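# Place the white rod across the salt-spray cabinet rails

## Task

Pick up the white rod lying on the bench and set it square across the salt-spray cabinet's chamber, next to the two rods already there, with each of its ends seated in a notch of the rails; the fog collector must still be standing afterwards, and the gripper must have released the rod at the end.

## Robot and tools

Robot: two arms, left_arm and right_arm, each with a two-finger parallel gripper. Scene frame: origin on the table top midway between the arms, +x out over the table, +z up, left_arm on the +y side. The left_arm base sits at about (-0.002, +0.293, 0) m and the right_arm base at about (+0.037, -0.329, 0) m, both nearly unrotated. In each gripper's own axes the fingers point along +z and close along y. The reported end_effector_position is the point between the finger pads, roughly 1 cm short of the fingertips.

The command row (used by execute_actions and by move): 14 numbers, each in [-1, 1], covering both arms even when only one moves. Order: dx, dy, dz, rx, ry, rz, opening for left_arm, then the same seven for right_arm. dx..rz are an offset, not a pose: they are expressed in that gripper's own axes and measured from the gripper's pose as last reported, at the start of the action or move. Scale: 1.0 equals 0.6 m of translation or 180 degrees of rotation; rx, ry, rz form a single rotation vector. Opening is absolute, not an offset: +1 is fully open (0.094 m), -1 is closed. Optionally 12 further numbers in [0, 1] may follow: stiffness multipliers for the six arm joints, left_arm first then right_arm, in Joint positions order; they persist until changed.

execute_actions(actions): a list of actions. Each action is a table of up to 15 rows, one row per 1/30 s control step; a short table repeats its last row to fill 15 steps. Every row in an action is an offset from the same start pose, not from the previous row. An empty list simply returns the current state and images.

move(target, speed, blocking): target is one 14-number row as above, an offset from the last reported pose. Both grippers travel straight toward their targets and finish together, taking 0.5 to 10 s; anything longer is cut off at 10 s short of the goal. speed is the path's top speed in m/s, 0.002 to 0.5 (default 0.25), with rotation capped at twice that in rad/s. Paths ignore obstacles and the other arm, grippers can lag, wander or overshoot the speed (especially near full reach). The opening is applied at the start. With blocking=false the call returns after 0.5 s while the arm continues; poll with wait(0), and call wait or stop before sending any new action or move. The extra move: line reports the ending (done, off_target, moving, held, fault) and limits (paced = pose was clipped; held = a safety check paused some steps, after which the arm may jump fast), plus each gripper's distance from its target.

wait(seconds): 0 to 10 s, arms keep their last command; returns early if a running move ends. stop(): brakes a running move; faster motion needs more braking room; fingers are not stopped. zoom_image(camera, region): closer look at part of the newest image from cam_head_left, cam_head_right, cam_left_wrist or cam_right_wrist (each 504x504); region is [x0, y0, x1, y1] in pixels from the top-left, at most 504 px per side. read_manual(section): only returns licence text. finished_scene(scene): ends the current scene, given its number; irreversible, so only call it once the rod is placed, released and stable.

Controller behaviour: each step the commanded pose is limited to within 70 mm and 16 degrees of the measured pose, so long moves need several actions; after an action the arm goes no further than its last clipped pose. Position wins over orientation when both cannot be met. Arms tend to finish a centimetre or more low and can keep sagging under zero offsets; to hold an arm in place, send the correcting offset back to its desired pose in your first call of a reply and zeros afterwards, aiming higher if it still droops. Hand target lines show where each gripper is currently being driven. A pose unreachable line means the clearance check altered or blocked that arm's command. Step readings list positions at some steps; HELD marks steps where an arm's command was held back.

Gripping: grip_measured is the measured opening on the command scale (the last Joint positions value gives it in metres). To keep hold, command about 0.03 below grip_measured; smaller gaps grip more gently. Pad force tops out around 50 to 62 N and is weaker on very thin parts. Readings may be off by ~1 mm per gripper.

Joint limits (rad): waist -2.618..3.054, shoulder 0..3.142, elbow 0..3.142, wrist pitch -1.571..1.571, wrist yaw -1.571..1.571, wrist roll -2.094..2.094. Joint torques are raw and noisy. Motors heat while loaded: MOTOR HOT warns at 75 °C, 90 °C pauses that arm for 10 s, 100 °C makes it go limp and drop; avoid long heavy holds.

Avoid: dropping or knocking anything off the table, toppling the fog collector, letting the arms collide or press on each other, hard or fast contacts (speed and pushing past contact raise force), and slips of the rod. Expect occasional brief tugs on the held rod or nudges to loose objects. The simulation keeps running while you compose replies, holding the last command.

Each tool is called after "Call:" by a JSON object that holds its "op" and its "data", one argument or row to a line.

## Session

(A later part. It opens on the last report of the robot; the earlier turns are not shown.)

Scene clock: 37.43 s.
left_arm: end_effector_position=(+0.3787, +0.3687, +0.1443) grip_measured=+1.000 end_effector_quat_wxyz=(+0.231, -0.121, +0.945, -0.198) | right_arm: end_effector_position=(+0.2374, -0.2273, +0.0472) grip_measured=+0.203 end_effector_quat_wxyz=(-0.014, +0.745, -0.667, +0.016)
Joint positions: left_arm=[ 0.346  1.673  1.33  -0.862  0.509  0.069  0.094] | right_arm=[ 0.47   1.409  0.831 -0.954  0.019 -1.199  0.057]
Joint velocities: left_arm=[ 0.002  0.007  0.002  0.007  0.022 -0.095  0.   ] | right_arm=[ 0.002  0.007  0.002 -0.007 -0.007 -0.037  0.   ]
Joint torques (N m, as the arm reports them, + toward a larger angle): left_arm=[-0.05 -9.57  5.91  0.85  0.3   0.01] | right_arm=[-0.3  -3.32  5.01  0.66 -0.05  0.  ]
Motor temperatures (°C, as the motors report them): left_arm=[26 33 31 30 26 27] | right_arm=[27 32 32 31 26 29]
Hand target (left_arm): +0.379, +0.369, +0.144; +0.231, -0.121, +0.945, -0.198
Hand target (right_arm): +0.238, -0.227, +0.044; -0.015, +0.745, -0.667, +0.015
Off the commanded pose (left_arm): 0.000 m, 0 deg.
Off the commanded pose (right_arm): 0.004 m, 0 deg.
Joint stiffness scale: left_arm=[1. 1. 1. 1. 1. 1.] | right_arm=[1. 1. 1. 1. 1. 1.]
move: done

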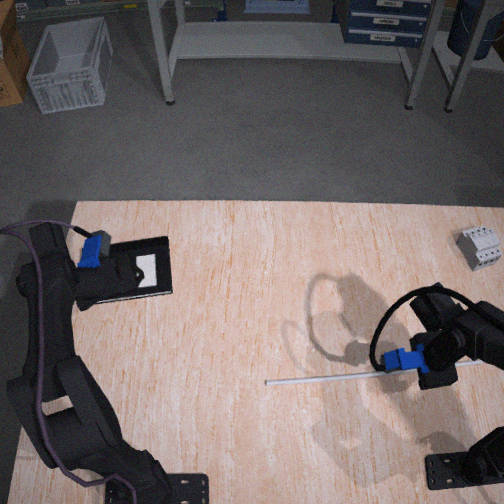

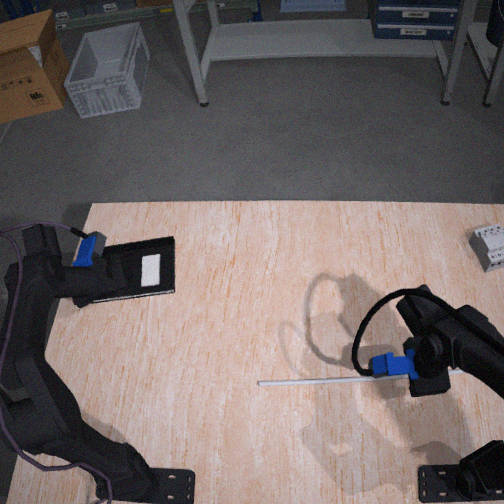

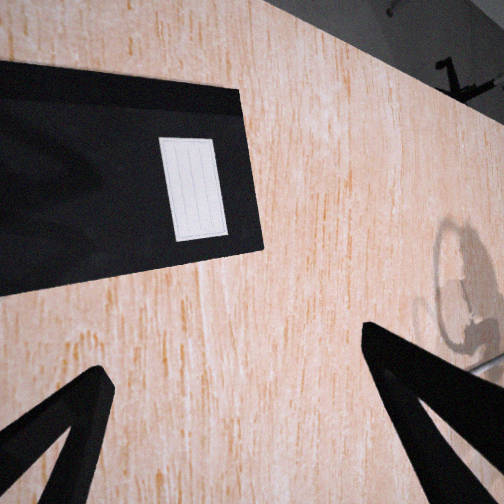

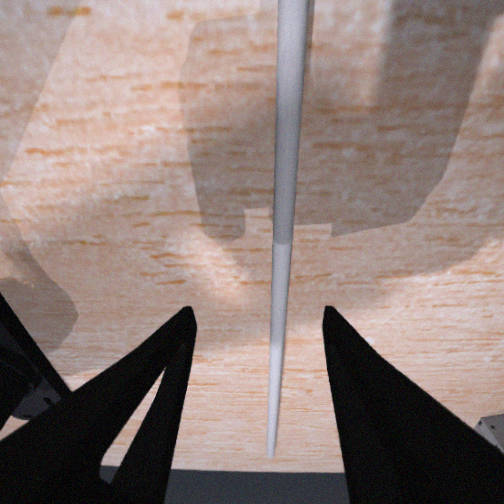

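Call:
{"op": "move", "data": {
  "target": [0,0,0,0,0,0,1, 0,-0.012,0.058,0,0,0,0.2],
  "speed": 0.05
}}

Scene clock: 38.83 s.
left_arm: end_effector_position=(+0.3787, +0.3687, +0.1443) grip_measured=+1.000 end_effector_quat_wxyz=(+0.231, -0.121, +0.945, -0.198) | right_arm: end_effector_position=(+0.2459, -0.2244, +0.0171) grip_measured=+0.203 end_effector_quat_wxyz=(-0.015, +0.746, -0.666, +0.016)
Joint positions: left_arm=[ 0.346  1.673  1.33  -0.862  0.509  0.069  0.094] | right_arm=[ 0.465  1.495  0.774 -0.81   0.019 -1.207  0.057]
Joint velocities: left_arm=[-0.007 -0.002  0.002 -0.051 -0.022  0.007  0.   ] | right_arm=[ 0.012 -0.022  0.007  0.007 -0.125 -0.066  0.   ]
Joint torques (N m, as the arm reports them, + toward a larger angle): left_arm=[-0.04 -9.57  5.92  0.85  0.3   0.01] | right_arm=[-0.73 -3.8   4.49  0.69 -0.03 -0.04]
Motor temperatures (°C, as the motors report them): left_arm=[26 33 31 30 26 27] | right_arm=[27 32 32 31 26 29]
Hand target (left_arm): +0.379, +0.369, +0.144; +0.231, -0.121, +0.945, -0.198
Hand target (right_arm): +0.246, -0.226, +0.013; -0.014, +0.745, -0.667, +0.016
Off the commanded pose (left_arm): 0.000 m, 0 deg.
Off the commanded pose (right_arm): 0.005 m, 0 deg.
Joint stiffness scale: left_arm=[1. 1. 1. 1. 1. 1.] | right_arm=[1. 1. 1. 1. 1. 1.]
move: done

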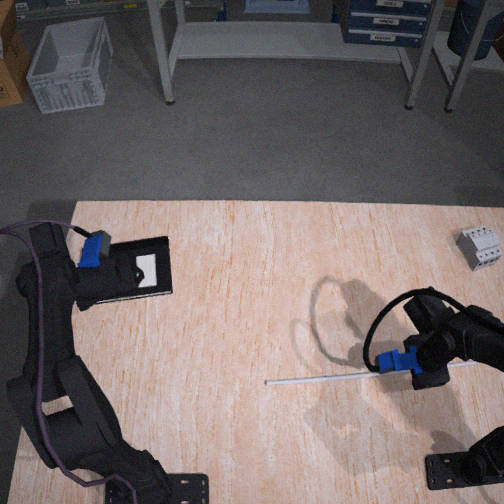

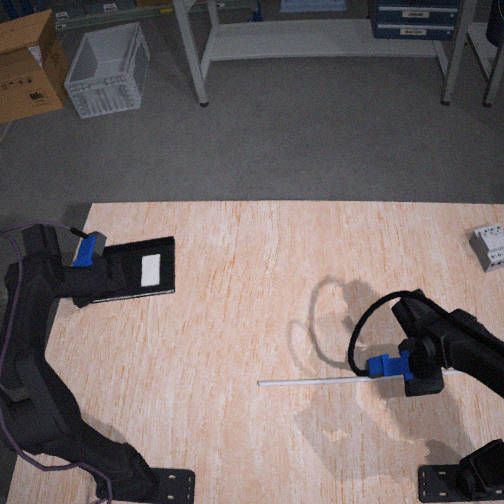

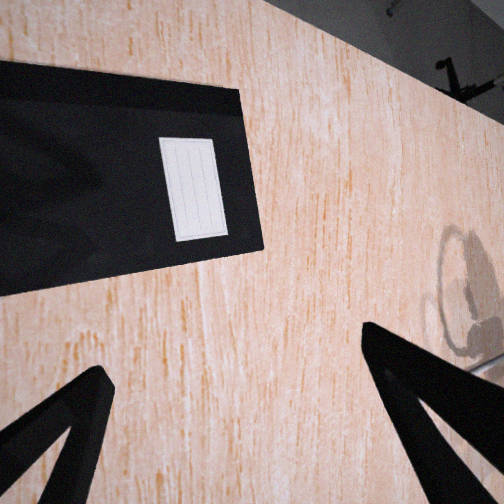

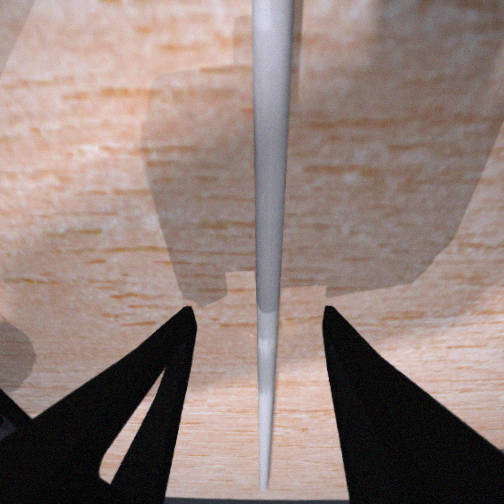

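Call:
{"op": "move", "data": {
  "target": [0,0,0,0,0,0,1, 0,-0.004,0.013,0,0,0,0.2],
  "speed": 0.03
}}

Call:
{"op": "move", "data": {
  "target": [0,0,0,0,0,0,1, 0,0,0,0,0,0,-0.84],
  "speed": 0.03
}}

Scene clock: 39.83 s.
left_arm: end_effector_position=(+0.3787, +0.3687, +0.1443) grip_measured=+1.000 end_effector_quat_wxyz=(+0.231, -0.121, +0.945, -0.198) | right_arm: end_effector_position=(+0.2486, -0.2230, +0.0138) grip_measured=+0.203 end_effector_quat_wxyz=(-0.017, +0.746, -0.666, +0.017)
Joint positions: left_arm=[ 0.346  1.673  1.33  -0.862  0.509  0.069  0.094] | right_arm=[ 0.465  1.511  0.774 -0.791  0.019 -1.207  0.057]
Joint velocities: left_arm=[ 0.002  0.002  0.012  0.037  0.007 -0.007  0.   ] | right_arm=[ 0.002 -0.007  0.007 -0.066  0.051  0.081  0.   ]
Joint torques (N m, as the arm reports them, + toward a larger angle): left_arm=[-0.04 -9.56  5.91  0.85  0.3   0.  ] | right_arm=[-0.38 -3.83  4.46  0.68 -0.02 -0.03]
Motor temperatures (°C, as the motors report them): left_arm=[26 33 31 30 26 27] | right_arm=[27 31 32 31 26 29]
Hand target (left_arm): +0.379, +0.369, +0.144; +0.231, -0.121, +0.945, -0.198
Hand target (right_arm): +0.249, -0.224, +0.009; -0.015, +0.746, -0.666, +0.016
Off the commanded pose (left_arm): 0.000 m, 0 deg.
Off the commanded pose (right_arm): 0.005 m, 0 deg.
Joint stiffness scale: left_arm=[1. 1. 1. 1. 1. 1.] | right_arm=[1. 1. 1. 1. 1. 1.]
move: done

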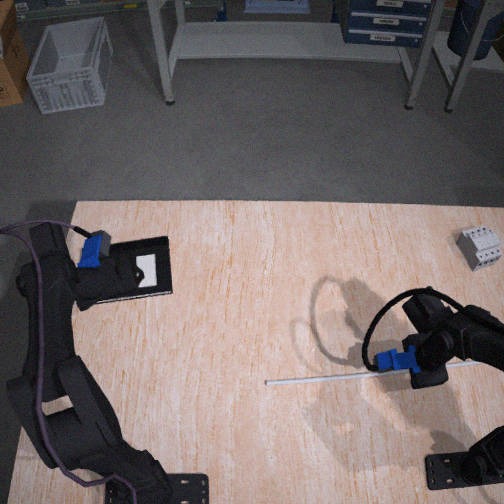

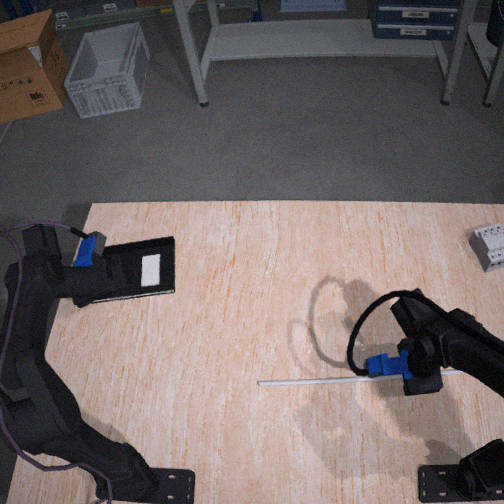

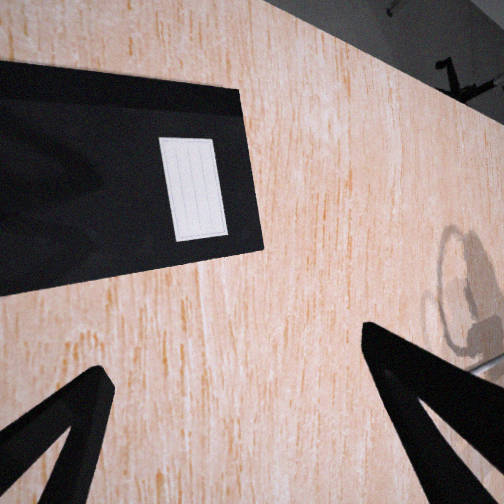

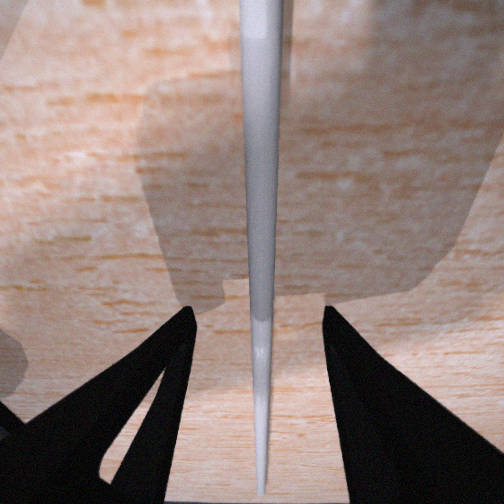

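Scene clock: 40.33 s.
left_arm: end_effector_position=(+0.3787, +0.3687, +0.1443) grip_measured=+1.000 end_effector_quat_wxyz=(+0.231, -0.121, +0.945, -0.198) | right_arm: end_effector_position=(+0.2487, -0.2231, +0.0138) grip_measured=-0.833 end_effector_quat_wxyz=(-0.017, +0.746, -0.666, +0.017)
Joint positions: left_arm=[ 0.346  1.673  1.33  -0.862  0.509  0.069  0.094] | right_arm=[ 0.465  1.511  0.774 -0.79   0.02  -1.207  0.008]
Joint velocities: left_arm=[-0.002 -0.002 -0.012  0.037 -0.037 -0.051  0.   ] | right_arm=[ 0.012 -0.002  0.022 -0.007 -0.022  0.051  0.001]
Joint torques (N m, as the arm reports them, + toward a larger angle): left_arm=[-0.06 -9.56  5.9   0.84  0.3   0.01] | right_arm=[-0.01 -4.67  5.41  0.55 -0.03  0.02]
Motor temperatures (°C, as the motors report them): left_arm=[26 33 31 30 26 27] | right_arm=[27 31 32 31 26 29]
Hand target (left_arm): +0.379, +0.369, +0.144; +0.231, -0.121, +0.945, -0.198
Hand target (right_arm): +0.249, -0.223, +0.014; -0.017, +0.746, -0.666, +0.017
Off the commanded pose (left_arm): 0.000 m, 0 deg.
Off the commanded pose (right_arm): 0.000 m, 0 deg.
Joint stiffness scale: left_arm=[1. 1. 1. 1. 1. 1.] | right_arm=[1. 1. 1. 1. 1. 1.]
move: done

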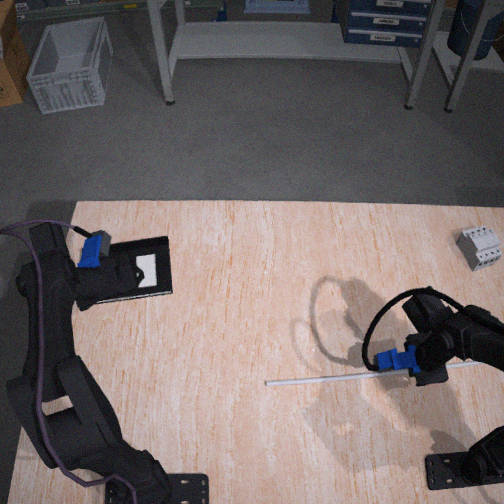

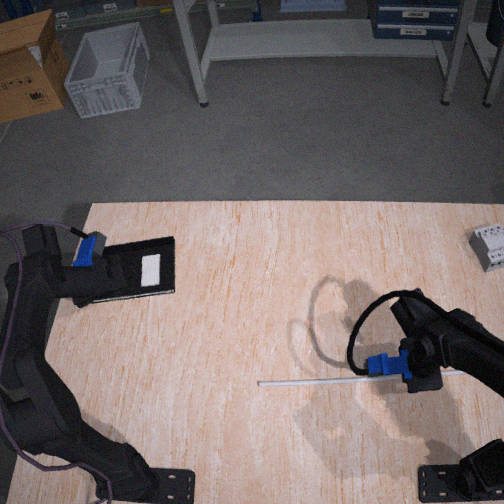

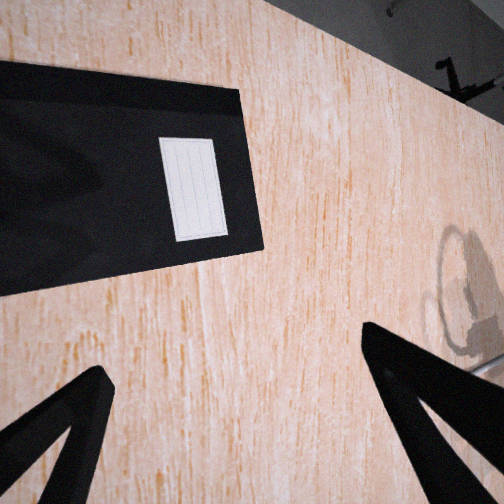

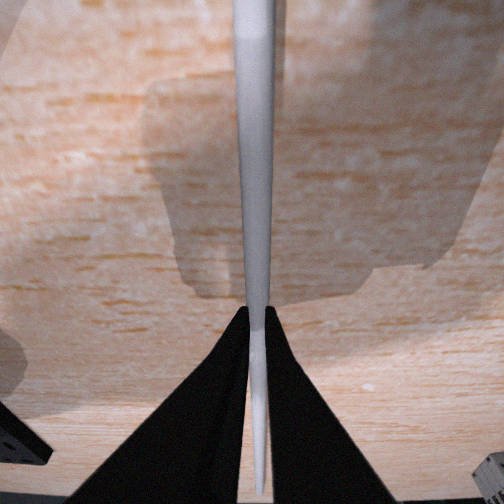

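Call:
{"op": "move", "data": {
  "target": [0,0,0,0,0,0,1, 0,0,0.013,0,0,0,-0.5],
  "speed": 0.02
}}

Call:
{"op": "move", "data": {
  "target": [0,0,0,0,0,0,1, 0,0,0,0,0,0,-0.88],
  "speed": 0.03
}}

Scene clock: 41.60 s.
left_arm: end_effector_position=(+0.3787, +0.3687, +0.1443) grip_measured=+1.000 end_effector_quat_wxyz=(+0.231, -0.121, +0.945, -0.198) | right_arm: end_effector_position=(+0.2528, -0.2210, +0.0141) grip_measured=-0.503 end_effector_quat_wxyz=(-0.025, +0.745, -0.666, +0.021)
Joint positions: left_arm=[ 0.346  1.673  1.33  -0.862  0.509  0.069  0.094] | right_arm=[ 0.465  1.511  0.774 -0.772  0.02  -1.207  0.023]
Joint velocities: left_arm=[ 0.012 -0.022  0.012 -0.007 -0.051  0.037  0.   ] | right_arm=[-0.007  0.032 -0.002 -0.022  0.051  0.022  0.001]
Joint torques (N m, as the arm reports them, + toward a larger angle): left_arm=[-0.04 -9.55  5.93  0.85  0.31  0.01] | right_arm=[-0.04 -3.34  3.85  0.68 -0.03  0.01]
Motor temperatures (°C, as the motors report them): left_arm=[26 33 31 30 26 27] | right_arm=[27 31 32 31 26 29]
Hand target (left_arm): +0.379, +0.369, +0.144; +0.231, -0.121, +0.945, -0.198
Hand target (right_arm): +0.249, -0.223, +0.006; -0.017, +0.746, -0.666, +0.017
Off the commanded pose (left_arm): 0.000 m, 0 deg.
Off the commanded pose (right_arm): 0.009 m, 1 deg.
Joint stiffness scale: left_arm=[1. 1. 1. 1. 1. 1.] | right_arm=[1. 1. 1. 1. 1. 1.]
move: done

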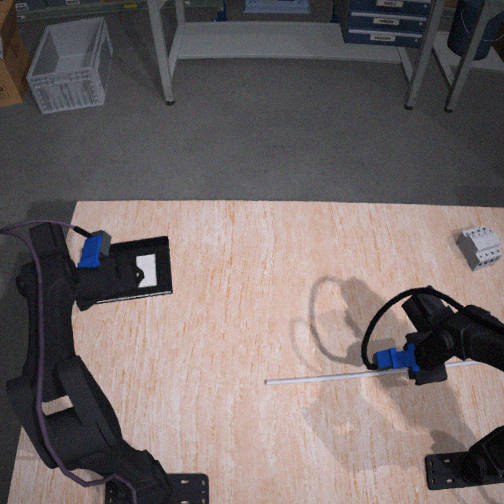

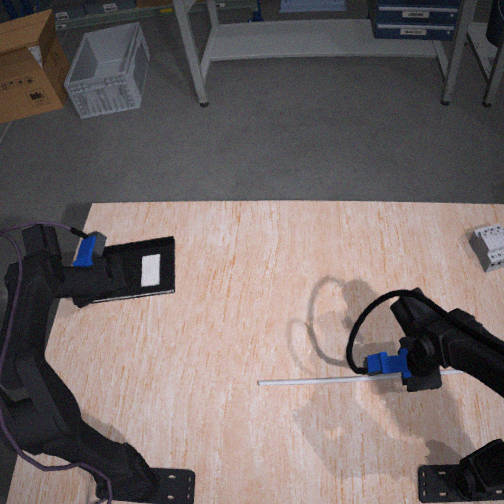

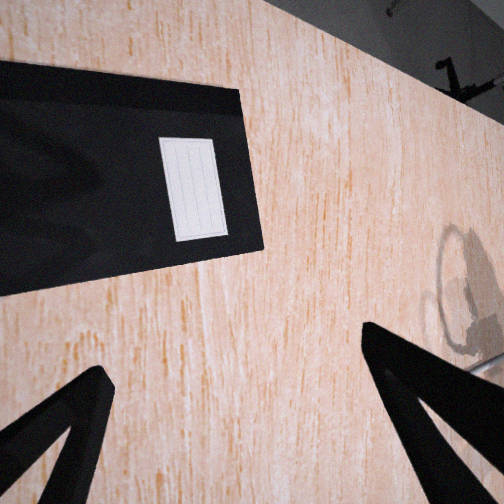

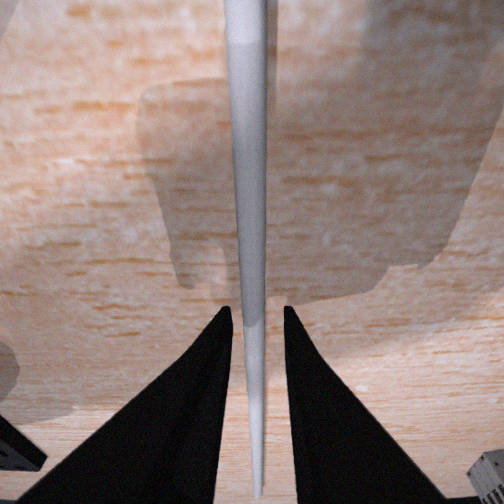

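Scene clock: 42.10 s.
left_arm: end_effector_position=(+0.3787, +0.3687, +0.1443) grip_measured=+1.000 end_effector_quat_wxyz=(+0.231, -0.121, +0.945, -0.198) | right_arm: end_effector_position=(+0.2537, -0.2212, +0.0150) grip_measured=-0.875 end_effector_quat_wxyz=(-0.027, +0.745, -0.666, +0.023)
Joint positions: left_arm=[ 0.346  1.673  1.33  -0.862  0.509  0.069  0.094] | right_arm=[ 0.465  1.508  0.775 -0.772  0.024 -1.207  0.006]
Joint velocities: left_arm=[ 0.002 -0.012 -0.022 -0.022 -0.037  0.022  0.   ] | right_arm=[ 0.007 -0.002  0.012  0.022  0.022 -0.051 -0.001]
Joint torques (N m, as the arm reports them, + toward a larger angle): left_arm=[-0.03 -9.54  5.92  0.84  0.3   0.01] | right_arm=[ 0.   -4.45  5.26  0.6  -0.06  0.01]
Motor temperatures (°C, as the motors report them): left_arm=[26 33 31 30 26 27] | right_arm=[27 31 32 31 26 29]
Hand target (left_arm): +0.379, +0.369, +0.144; +0.231, -0.121, +0.945, -0.198
Hand target (right_arm): +0.253, -0.221, +0.014; -0.025, +0.745, -0.666, +0.021
Off the commanded pose (left_arm): 0.000 m, 0 deg.
Off the commanded pose (right_arm): 0.001 m, 0 deg.
Joint stiffness scale: left_arm=[1. 1. 1. 1. 1. 1.] | right_arm=[1. 1. 1. 1. 1. 1.]
move: done

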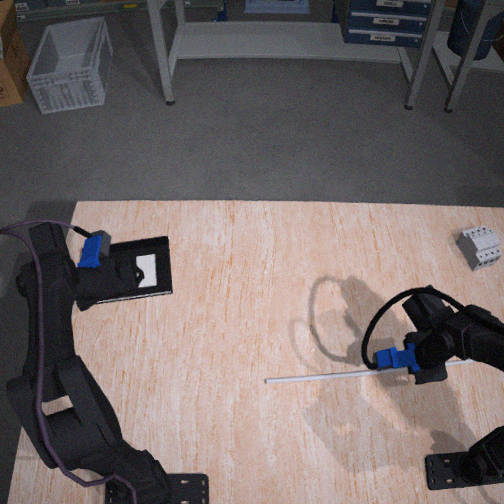

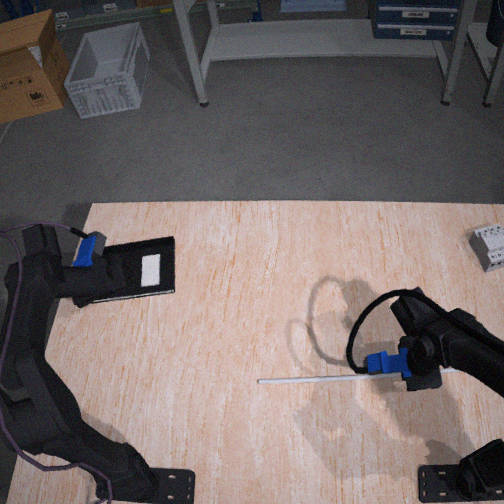

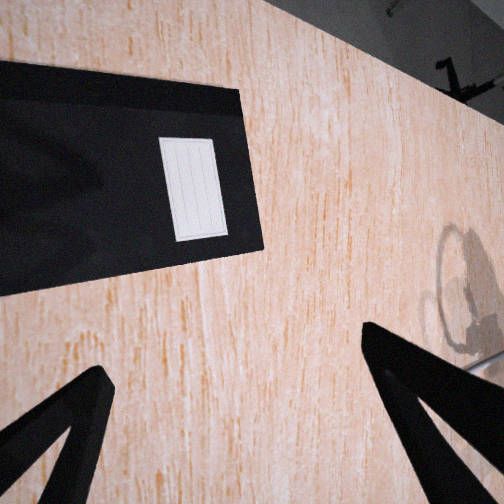

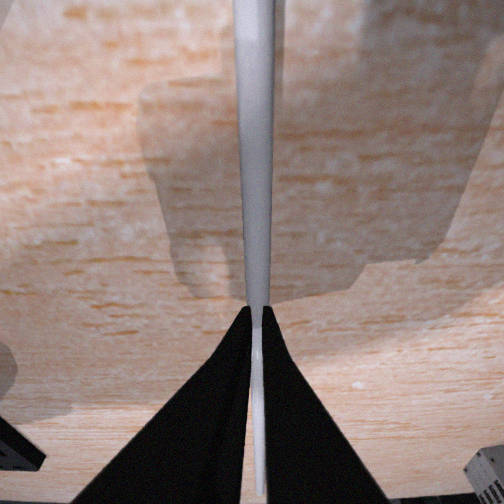

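Call:
{"op": "move", "data": {
  "target": [0,0,0,0,0,0,1, 0,0,0,0,0,0,-0.3],
  "speed": 0.03
}}

Call:
{"op": "move", "data": {
  "target": [0,0,0,0,0,0,1, 0,0.006,0.025,0,0,0,-0.3],
  "speed": 0.02
}}

Scene clock: 43.03 s.
left_arm: end_effector_position=(+0.3787, +0.3687, +0.1443) grip_measured=+1.000 end_effector_quat_wxyz=(+0.231, -0.121, +0.945, -0.198) | right_arm: end_effector_position=(+0.2539, -0.2211, +0.0150) grip_measured=-0.303 end_effector_quat_wxyz=(-0.027, +0.745, -0.666, +0.023)
Joint positions: left_arm=[ 0.346  1.673  1.33  -0.862  0.509  0.069  0.094] | right_arm=[ 0.465  1.508  0.775 -0.771  0.024 -1.207  0.033]
Joint velocities: left_arm=[-0.002  0.007 -0.002  0.022 -0.007  0.022  0.   ] | right_arm=[-0.017 -0.002 -0.002  0.007  0.007  0.007 -0.   ]
Joint torques (N m, as the arm reports them, + toward a larger angle): left_arm=[-0.05 -9.56  5.91  0.85  0.3   0.01] | right_arm=[ 0.04 -4.68  5.41  0.58 -0.02  0.02]
Motor temperatures (°C, as the motors report them): left_arm=[26 34 31 30 26 27] | right_arm=[27 31 32 31 26 29]
Hand target (left_arm): +0.379, +0.369, +0.144; +0.231, -0.121, +0.945, -0.198
Hand target (right_arm): +0.254, -0.221, +0.015; -0.027, +0.745, -0.666, +0.023
Off the commanded pose (left_arm): 0.000 m, 0 deg.
Off the commanded pose (right_arm): 0.000 m, 0 deg.
Joint stiffness scale: left_arm=[1. 1. 1. 1. 1. 1.] | right_arm=[1. 1. 1. 1. 1. 1.]
move: done

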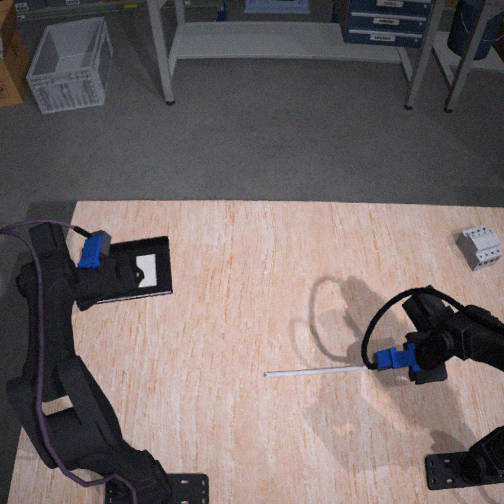

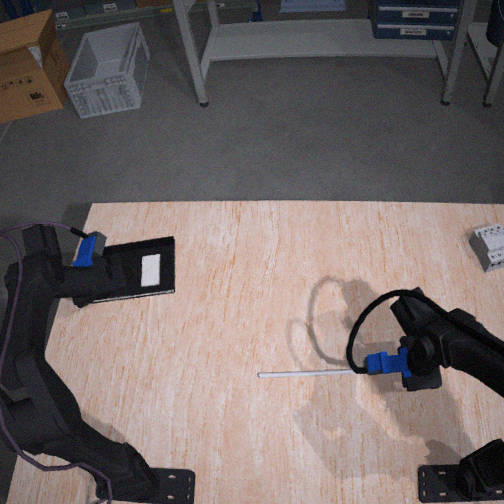

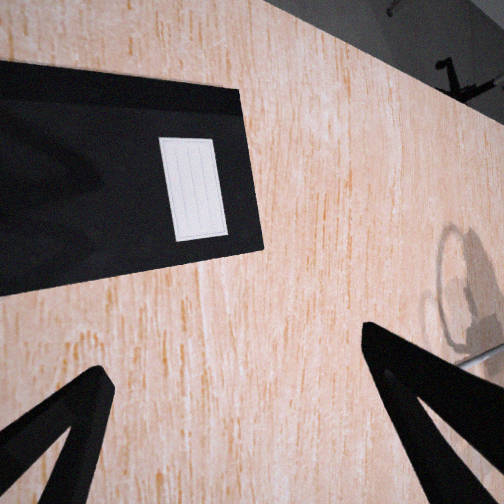

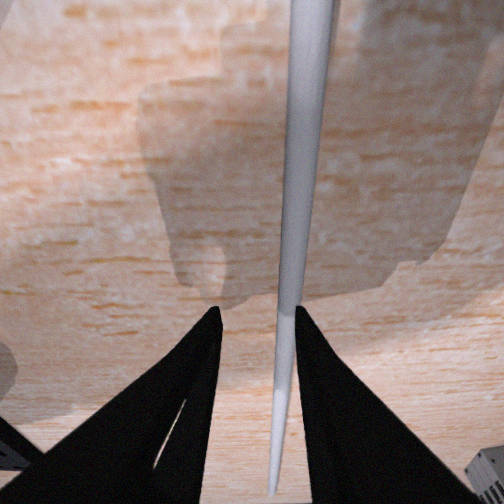

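Scene clock: 44.03 s.
left_arm: end_effector_position=(+0.3787, +0.3687, +0.1443) grip_measured=+1.000 end_effector_quat_wxyz=(+0.231, -0.121, +0.945, -0.198) | right_arm: end_effector_position=(+0.2538, -0.2215, +0.0084) grip_measured=-0.303 end_effector_quat_wxyz=(-0.031, +0.745, -0.666, +0.025)
Joint positions: left_arm=[ 0.346  1.673  1.33  -0.862  0.509  0.069  0.094] | right_arm=[ 0.465  1.513  0.749 -0.731  0.025 -1.207  0.033]
Joint velocities: left_arm=[-0.007 -0.017 -0.007  0.051 -0.037 -0.037  0.   ] | right_arm=[-0.007 -0.012  0.017  0.022 -0.022 -0.051 -0.   ]
Joint torques (N m, as the arm reports them, + toward a larger angle): left_arm=[-0.06 -9.56  5.91  0.84  0.3   0.01] | right_arm=[ 0.46 -3.19  3.67  0.85 -0.04  0.05]
Motor temperatures (°C, as the motors report them): left_arm=[26 34 31 30 26 27] | right_arm=[27 31 32 31 26 29]
Hand target (left_arm): +0.379, +0.369, +0.144; +0.231, -0.121, +0.945, -0.198
Hand target (right_arm): +0.251, -0.221, +0.000; -0.027, +0.745, -0.666, +0.023
Off the commanded pose (left_arm): 0.000 m, 0 deg.
Off the commanded pose (right_arm): 0.009 m, 1 deg.
Joint stiffness scale: left_arm=[1. 1. 1. 1. 1. 1.] | right_arm=[1. 1. 1. 1. 1. 1.]
move: done

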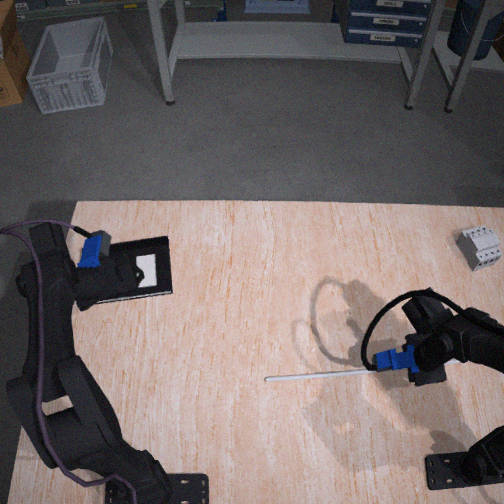

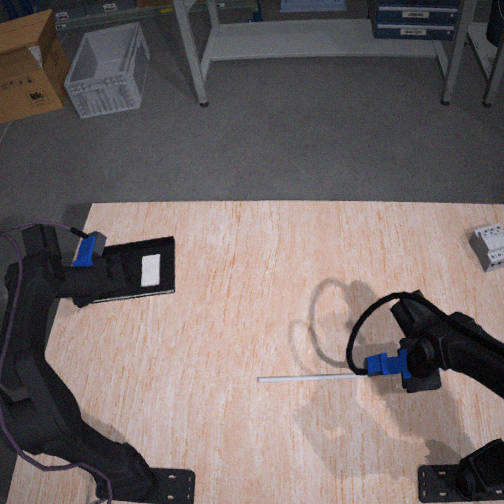

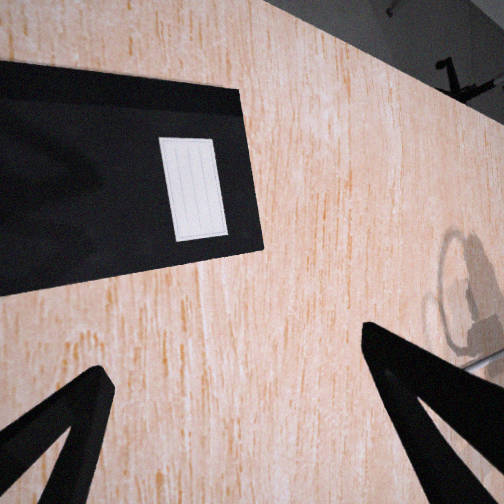

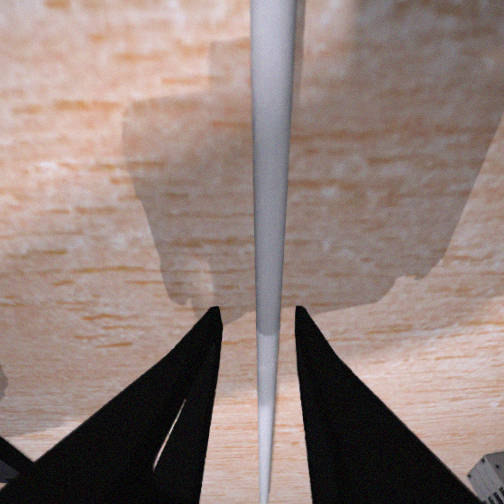

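Now at z=0.008. Close.

Call:
{"op": "move", "data": {
  "target": [0,0,0,0,0,0,1, 0,0,0,0,0,0,-0.84],
  "speed": 0.03
}}

Scene clock: 44.87 s.
left_arm: end_effector_position=(+0.3787, +0.3687, +0.1443) grip_measured=+1.000 end_effector_quat_wxyz=(+0.231, -0.121, +0.945, -0.198) | right_arm: end_effector_position=(+0.2538, -0.2215, +0.0084) grip_measured=-0.815 end_effector_quat_wxyz=(-0.031, +0.745, -0.666, +0.025)
Joint positions: left_arm=[ 0.346  1.673  1.33  -0.862  0.509  0.069  0.094] | right_arm=[ 0.465  1.513  0.749 -0.731  0.026 -1.207  0.009]
Joint velocities: left_arm=[-0.007 -0.022  0.007 -0.022 -0.051 -0.007  0.   ] | right_arm=[ 0.002 -0.017 -0.017  0.066 -0.051  0.037  0.001]
Joint torques (N m, as the arm reports them, + toward a larger angle): left_arm=[-0.04 -9.57  5.93  0.85  0.3   0.  ] | right_arm=[ 0.   -4.71  5.32  0.6  -0.02  0.02]
Motor temperatures (°C, as the motors report them): left_arm=[26 34 31 31 26 27] | right_arm=[27 31 32 31 26 29]
Hand target (left_arm): +0.379, +0.369, +0.144; +0.231, -0.121, +0.945, -0.198
Hand target (right_arm): +0.254, -0.221, +0.008; -0.031, +0.745, -0.666, +0.025
Off the commanded pose (left_arm): 0.000 m, 0 deg.
Off the commanded pose (right_arm): 0.000 m, 0 deg.
Joint stiffness scale: left_arm=[1. 1. 1. 1. 1. 1.] | right_arm=[1. 1. 1. 1. 1. 1.]
move: done

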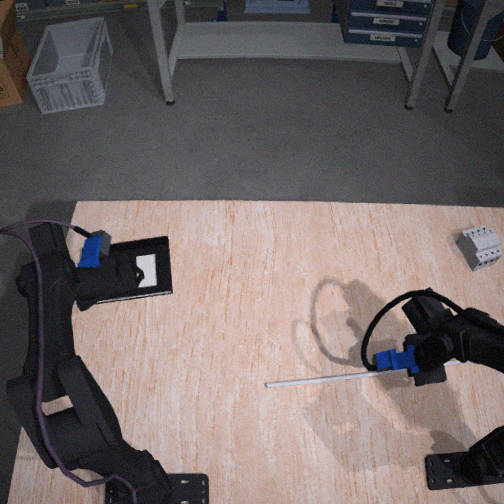

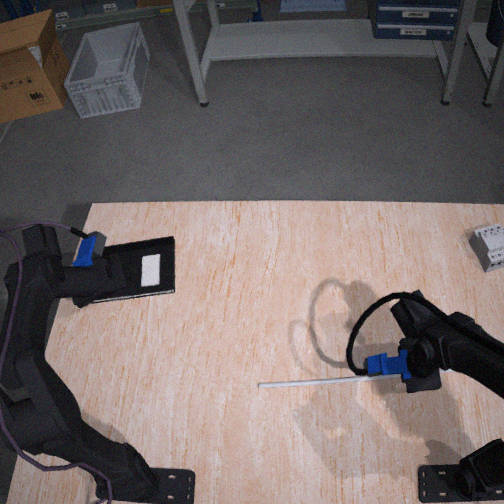

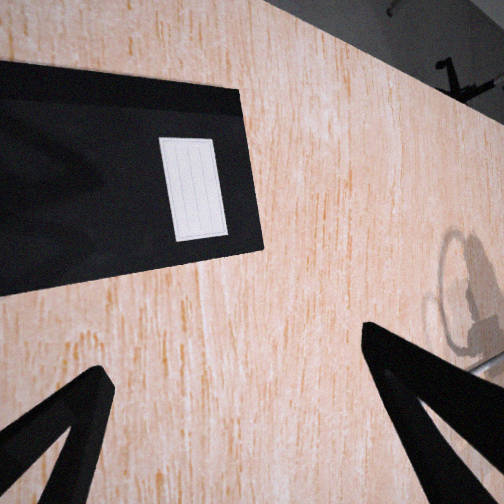

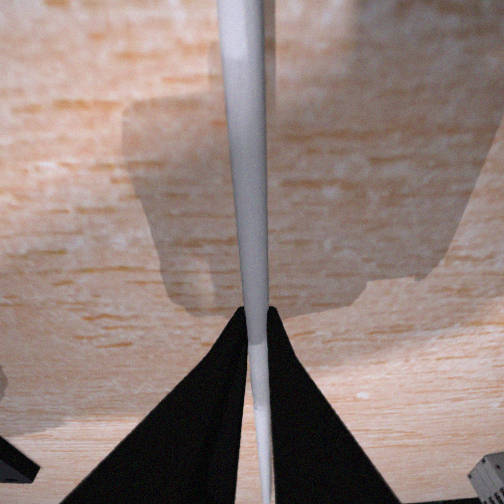

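Call:
{"op": "move", "data": {
  "target": [0,0,0,0,0,0,1, 0,-0.05,-0.25,0.08,0,0,-0.86],
  "speed": 0.12
}}

Scene clock: 47.27 s.
left_arm: end_effector_position=(+0.3787, +0.3687, +0.1443) grip_measured=+1.000 end_effector_quat_wxyz=(+0.231, -0.121, +0.945, -0.198) | right_arm: end_effector_position=(+0.2720, -0.2227, +0.1503) grip_measured=-0.815 end_effector_quat_wxyz=(-0.115, +0.736, -0.658, +0.104)
Joint positions: left_arm=[ 0.346  1.673  1.33  -0.862  0.509  0.069  0.094] | right_arm=[ 0.494  1.244  1.078 -1.116  0.12  -1.194  0.009]
Joint velocities: left_arm=[ 0.002 -0.027  0.012  0.037 -0.066  0.037  0.   ] | right_arm=[-0.017  0.007 -0.007 -0.066  0.051  0.037 -0.   ]
Joint torques (N m, as the arm reports them, + toward a larger angle): left_arm=[-0.05 -9.56  5.91  0.85  0.3   0.  ] | right_arm=[ 0.73 -4.5   7.96  0.81  0.09  0.08]
Motor temperatures (°C, as the motors report them): left_arm=[26 34 31 31 26 27] | right_arm=[27 31 32 31 26 29]
Hand target (left_arm): +0.379, +0.369, +0.144; +0.231, -0.121, +0.945, -0.198
Hand target (right_arm): +0.271, -0.222, +0.160; -0.124, +0.734, -0.658, +0.109
Off the commanded pose (left_arm): 0.000 m, 0 deg.
Off the commanded pose (right_arm): 0.010 m, 1 deg.
Joint stiffness scale: left_arm=[1. 1. 1. 1. 1. 1.] | right_arm=[1. 1. 1. 1. 1. 1.]
move: done

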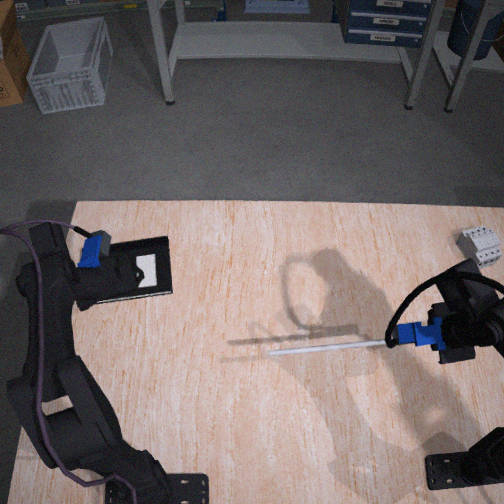

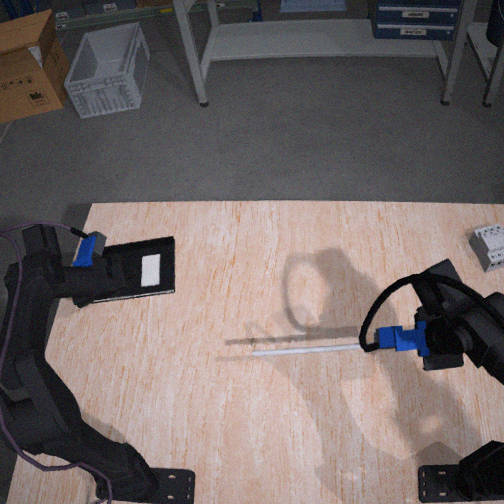

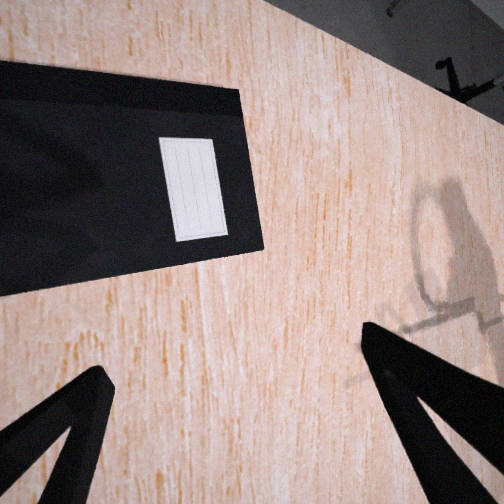

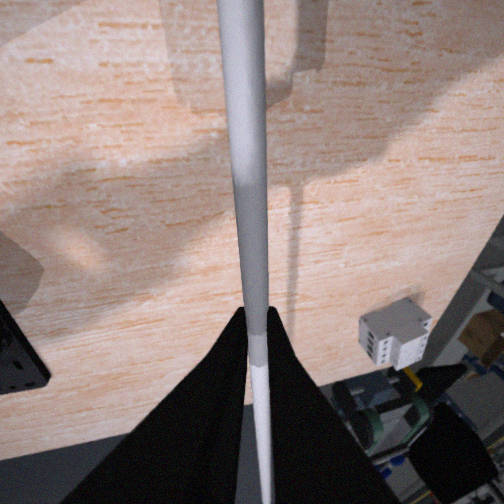

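Call:
{"op": "move", "data": {
  "target": [0,0,0,0,0,0,1, 0.111,-0.16,-0.21,0.122,0,0,-0.86],
  "speed": 0.15
}}

Scene clock: 49.90 s.
left_arm: end_effector_position=(+0.3787, +0.3687, +0.1443) grip_measured=+1.000 end_effector_quat_wxyz=(+0.231, -0.121, +0.945, -0.198) | right_arm: end_effector_position=(+0.3331, -0.2847, +0.2894) grip_measured=-0.815 end_effector_quat_wxyz=(-0.244, +0.701, -0.632, +0.222)
Joint positions: left_arm=[ 0.346  1.673  1.33  -0.862  0.509  0.069  0.094] | right_arm=[ 0.161  1.193  1.448 -1.154  0.045 -1.518  0.009]
Joint velocities: left_arm=[ 0.007 -0.022  0.002 -0.037 -0.125 -0.037  0.   ] | right_arm=[ 0.017 -0.022  0.002  0.022  0.007  0.007 -0.   ]
Joint torques (N m, as the arm reports them, + toward a larger angle): left_arm=[-0.05 -9.56  5.92  0.84  0.3   0.01] | right_arm=[-0.72 -2.99  7.87  1.42 -0.12 -0.01]
Motor temperatures (°C, as the motors report them): left_arm=[26 34 31 31 26 27] | right_arm=[27 31 32 31 26 29]
Hand target (left_arm): +0.379, +0.369, +0.144; +0.231, -0.121, +0.945, -0.198
Hand target (right_arm): +0.331, -0.285, +0.298; -0.254, +0.699, -0.630, +0.223
Off the commanded pose (left_arm): 0.000 m, 0 deg.
Off the commanded pose (right_arm): 0.011 m, 1 deg.
Joint stiffness scale: left_arm=[1. 1. 1. 1. 1. 1.] | right_arm=[1. 1. 1. 1. 1. 1.]
move: off_target (right_arm)

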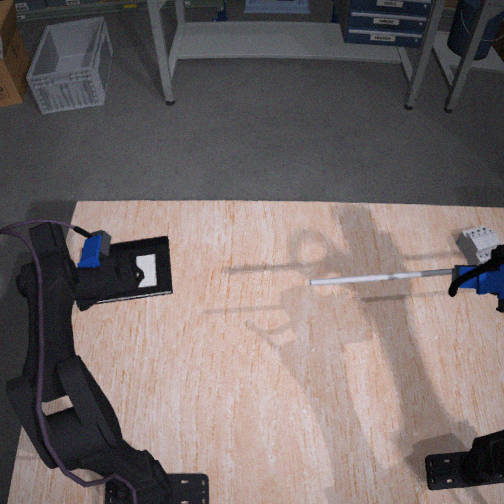

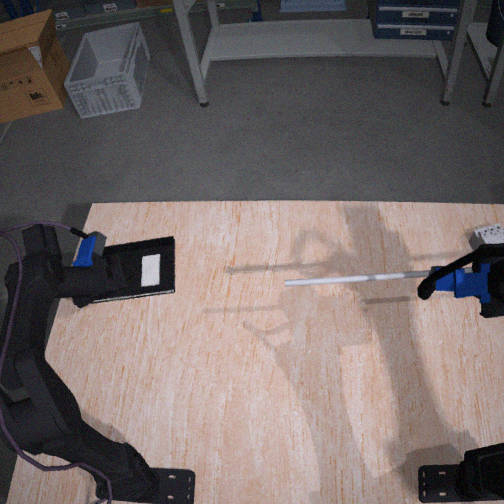

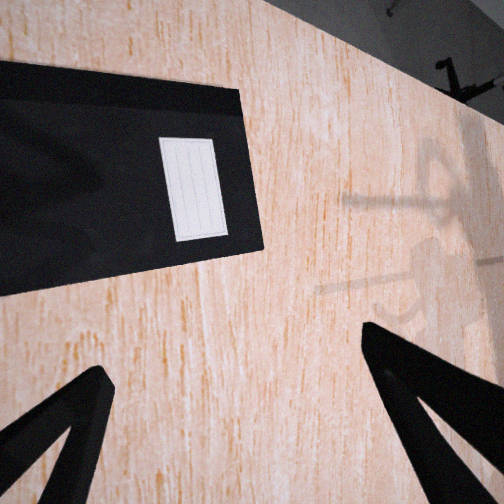

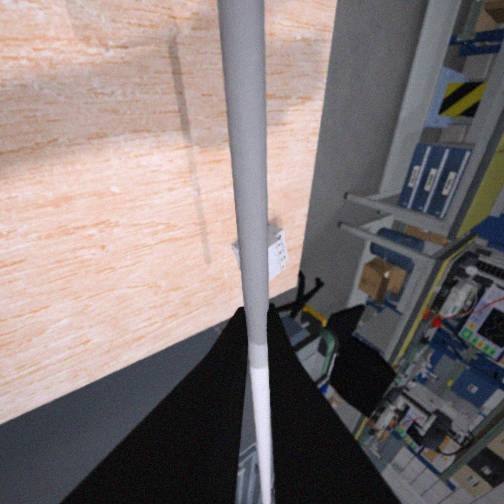

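Call:
{"op": "move", "data": {
  "target": [0,0,0,0,0,0,1, 0.40,0.064,-0.075,0,0.1695,0.2127,-0.86],
  "speed": 0.2
}}

Scene clock: 53.07 s.
left_arm: end_effector_position=(+0.3787, +0.3687, +0.1443) grip_measured=+1.000 end_effector_quat_wxyz=(+0.231, -0.121, +0.945, -0.198) | right_arm: end_effector_position=(+0.2973, -0.5248, +0.2871) grip_measured=-0.815 end_effector_quat_wxyz=(+0.127, -0.385, +0.870, -0.281)
Joint positions: left_arm=[ 0.346  1.673  1.33  -0.862  0.509  0.069  0.094] | right_arm=[-0.622  1.323  1.552 -1.176  0.069 -1.466  0.009]
Joint velocities: left_arm=[-0.017 -0.002  0.007 -0.007 -0.007  0.037  0.   ] | right_arm=[-0.002 -0.022  0.007 -0.037  0.037  0.022 -0.001]
Joint torques (N m, as the arm reports them, + toward a larger angle): left_arm=[-0.05 -9.56  5.92  0.85  0.3   0.01] | right_arm=[-0.54 -3.27  8.25  1.54  0.04  0.07]
Motor temperatures (°C, as the motors report them): left_arm=[26 34 31 31 26 27] | right_arm=[27 30 32 31 26 29]
Hand target (left_arm): +0.379, +0.369, +0.144; +0.231, -0.121, +0.945, -0.198
Hand target (right_arm): +0.300, -0.530, +0.297; +0.135, -0.375, +0.868, -0.295
Off the commanded pose (left_arm): 0.000 m, 0 deg.
Off the commanded pose (right_arm): 0.015 m, 3 deg.
Joint stiffness scale: left_arm=[1. 1. 1. 1. 1. 1.] | right_arm=[1. 1. 1. 1. 1. 1.]
move: off_target (right_arm)

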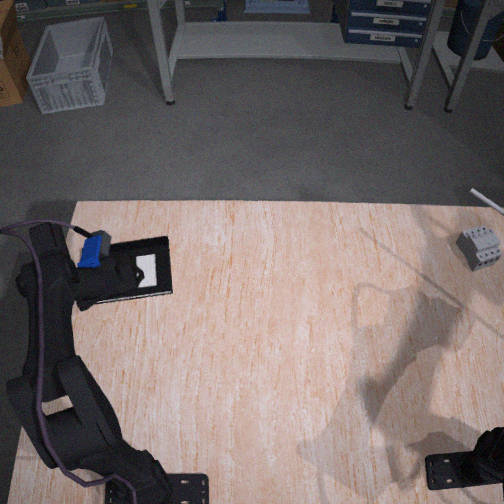

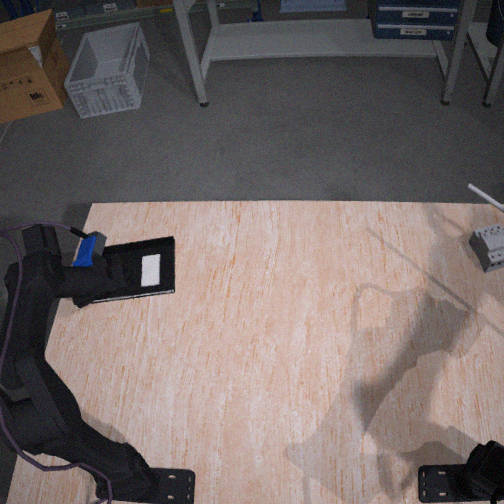

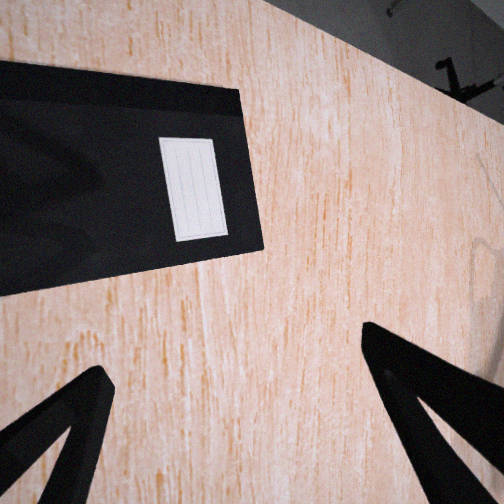

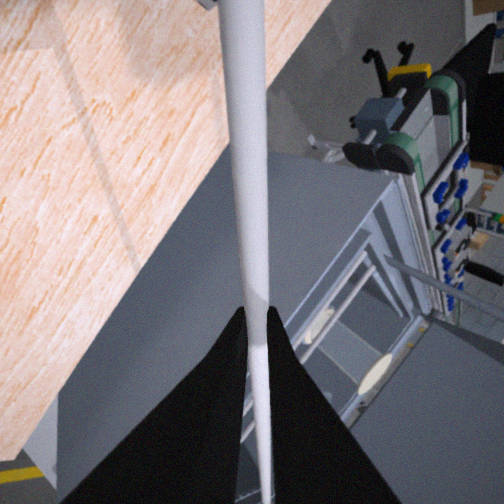

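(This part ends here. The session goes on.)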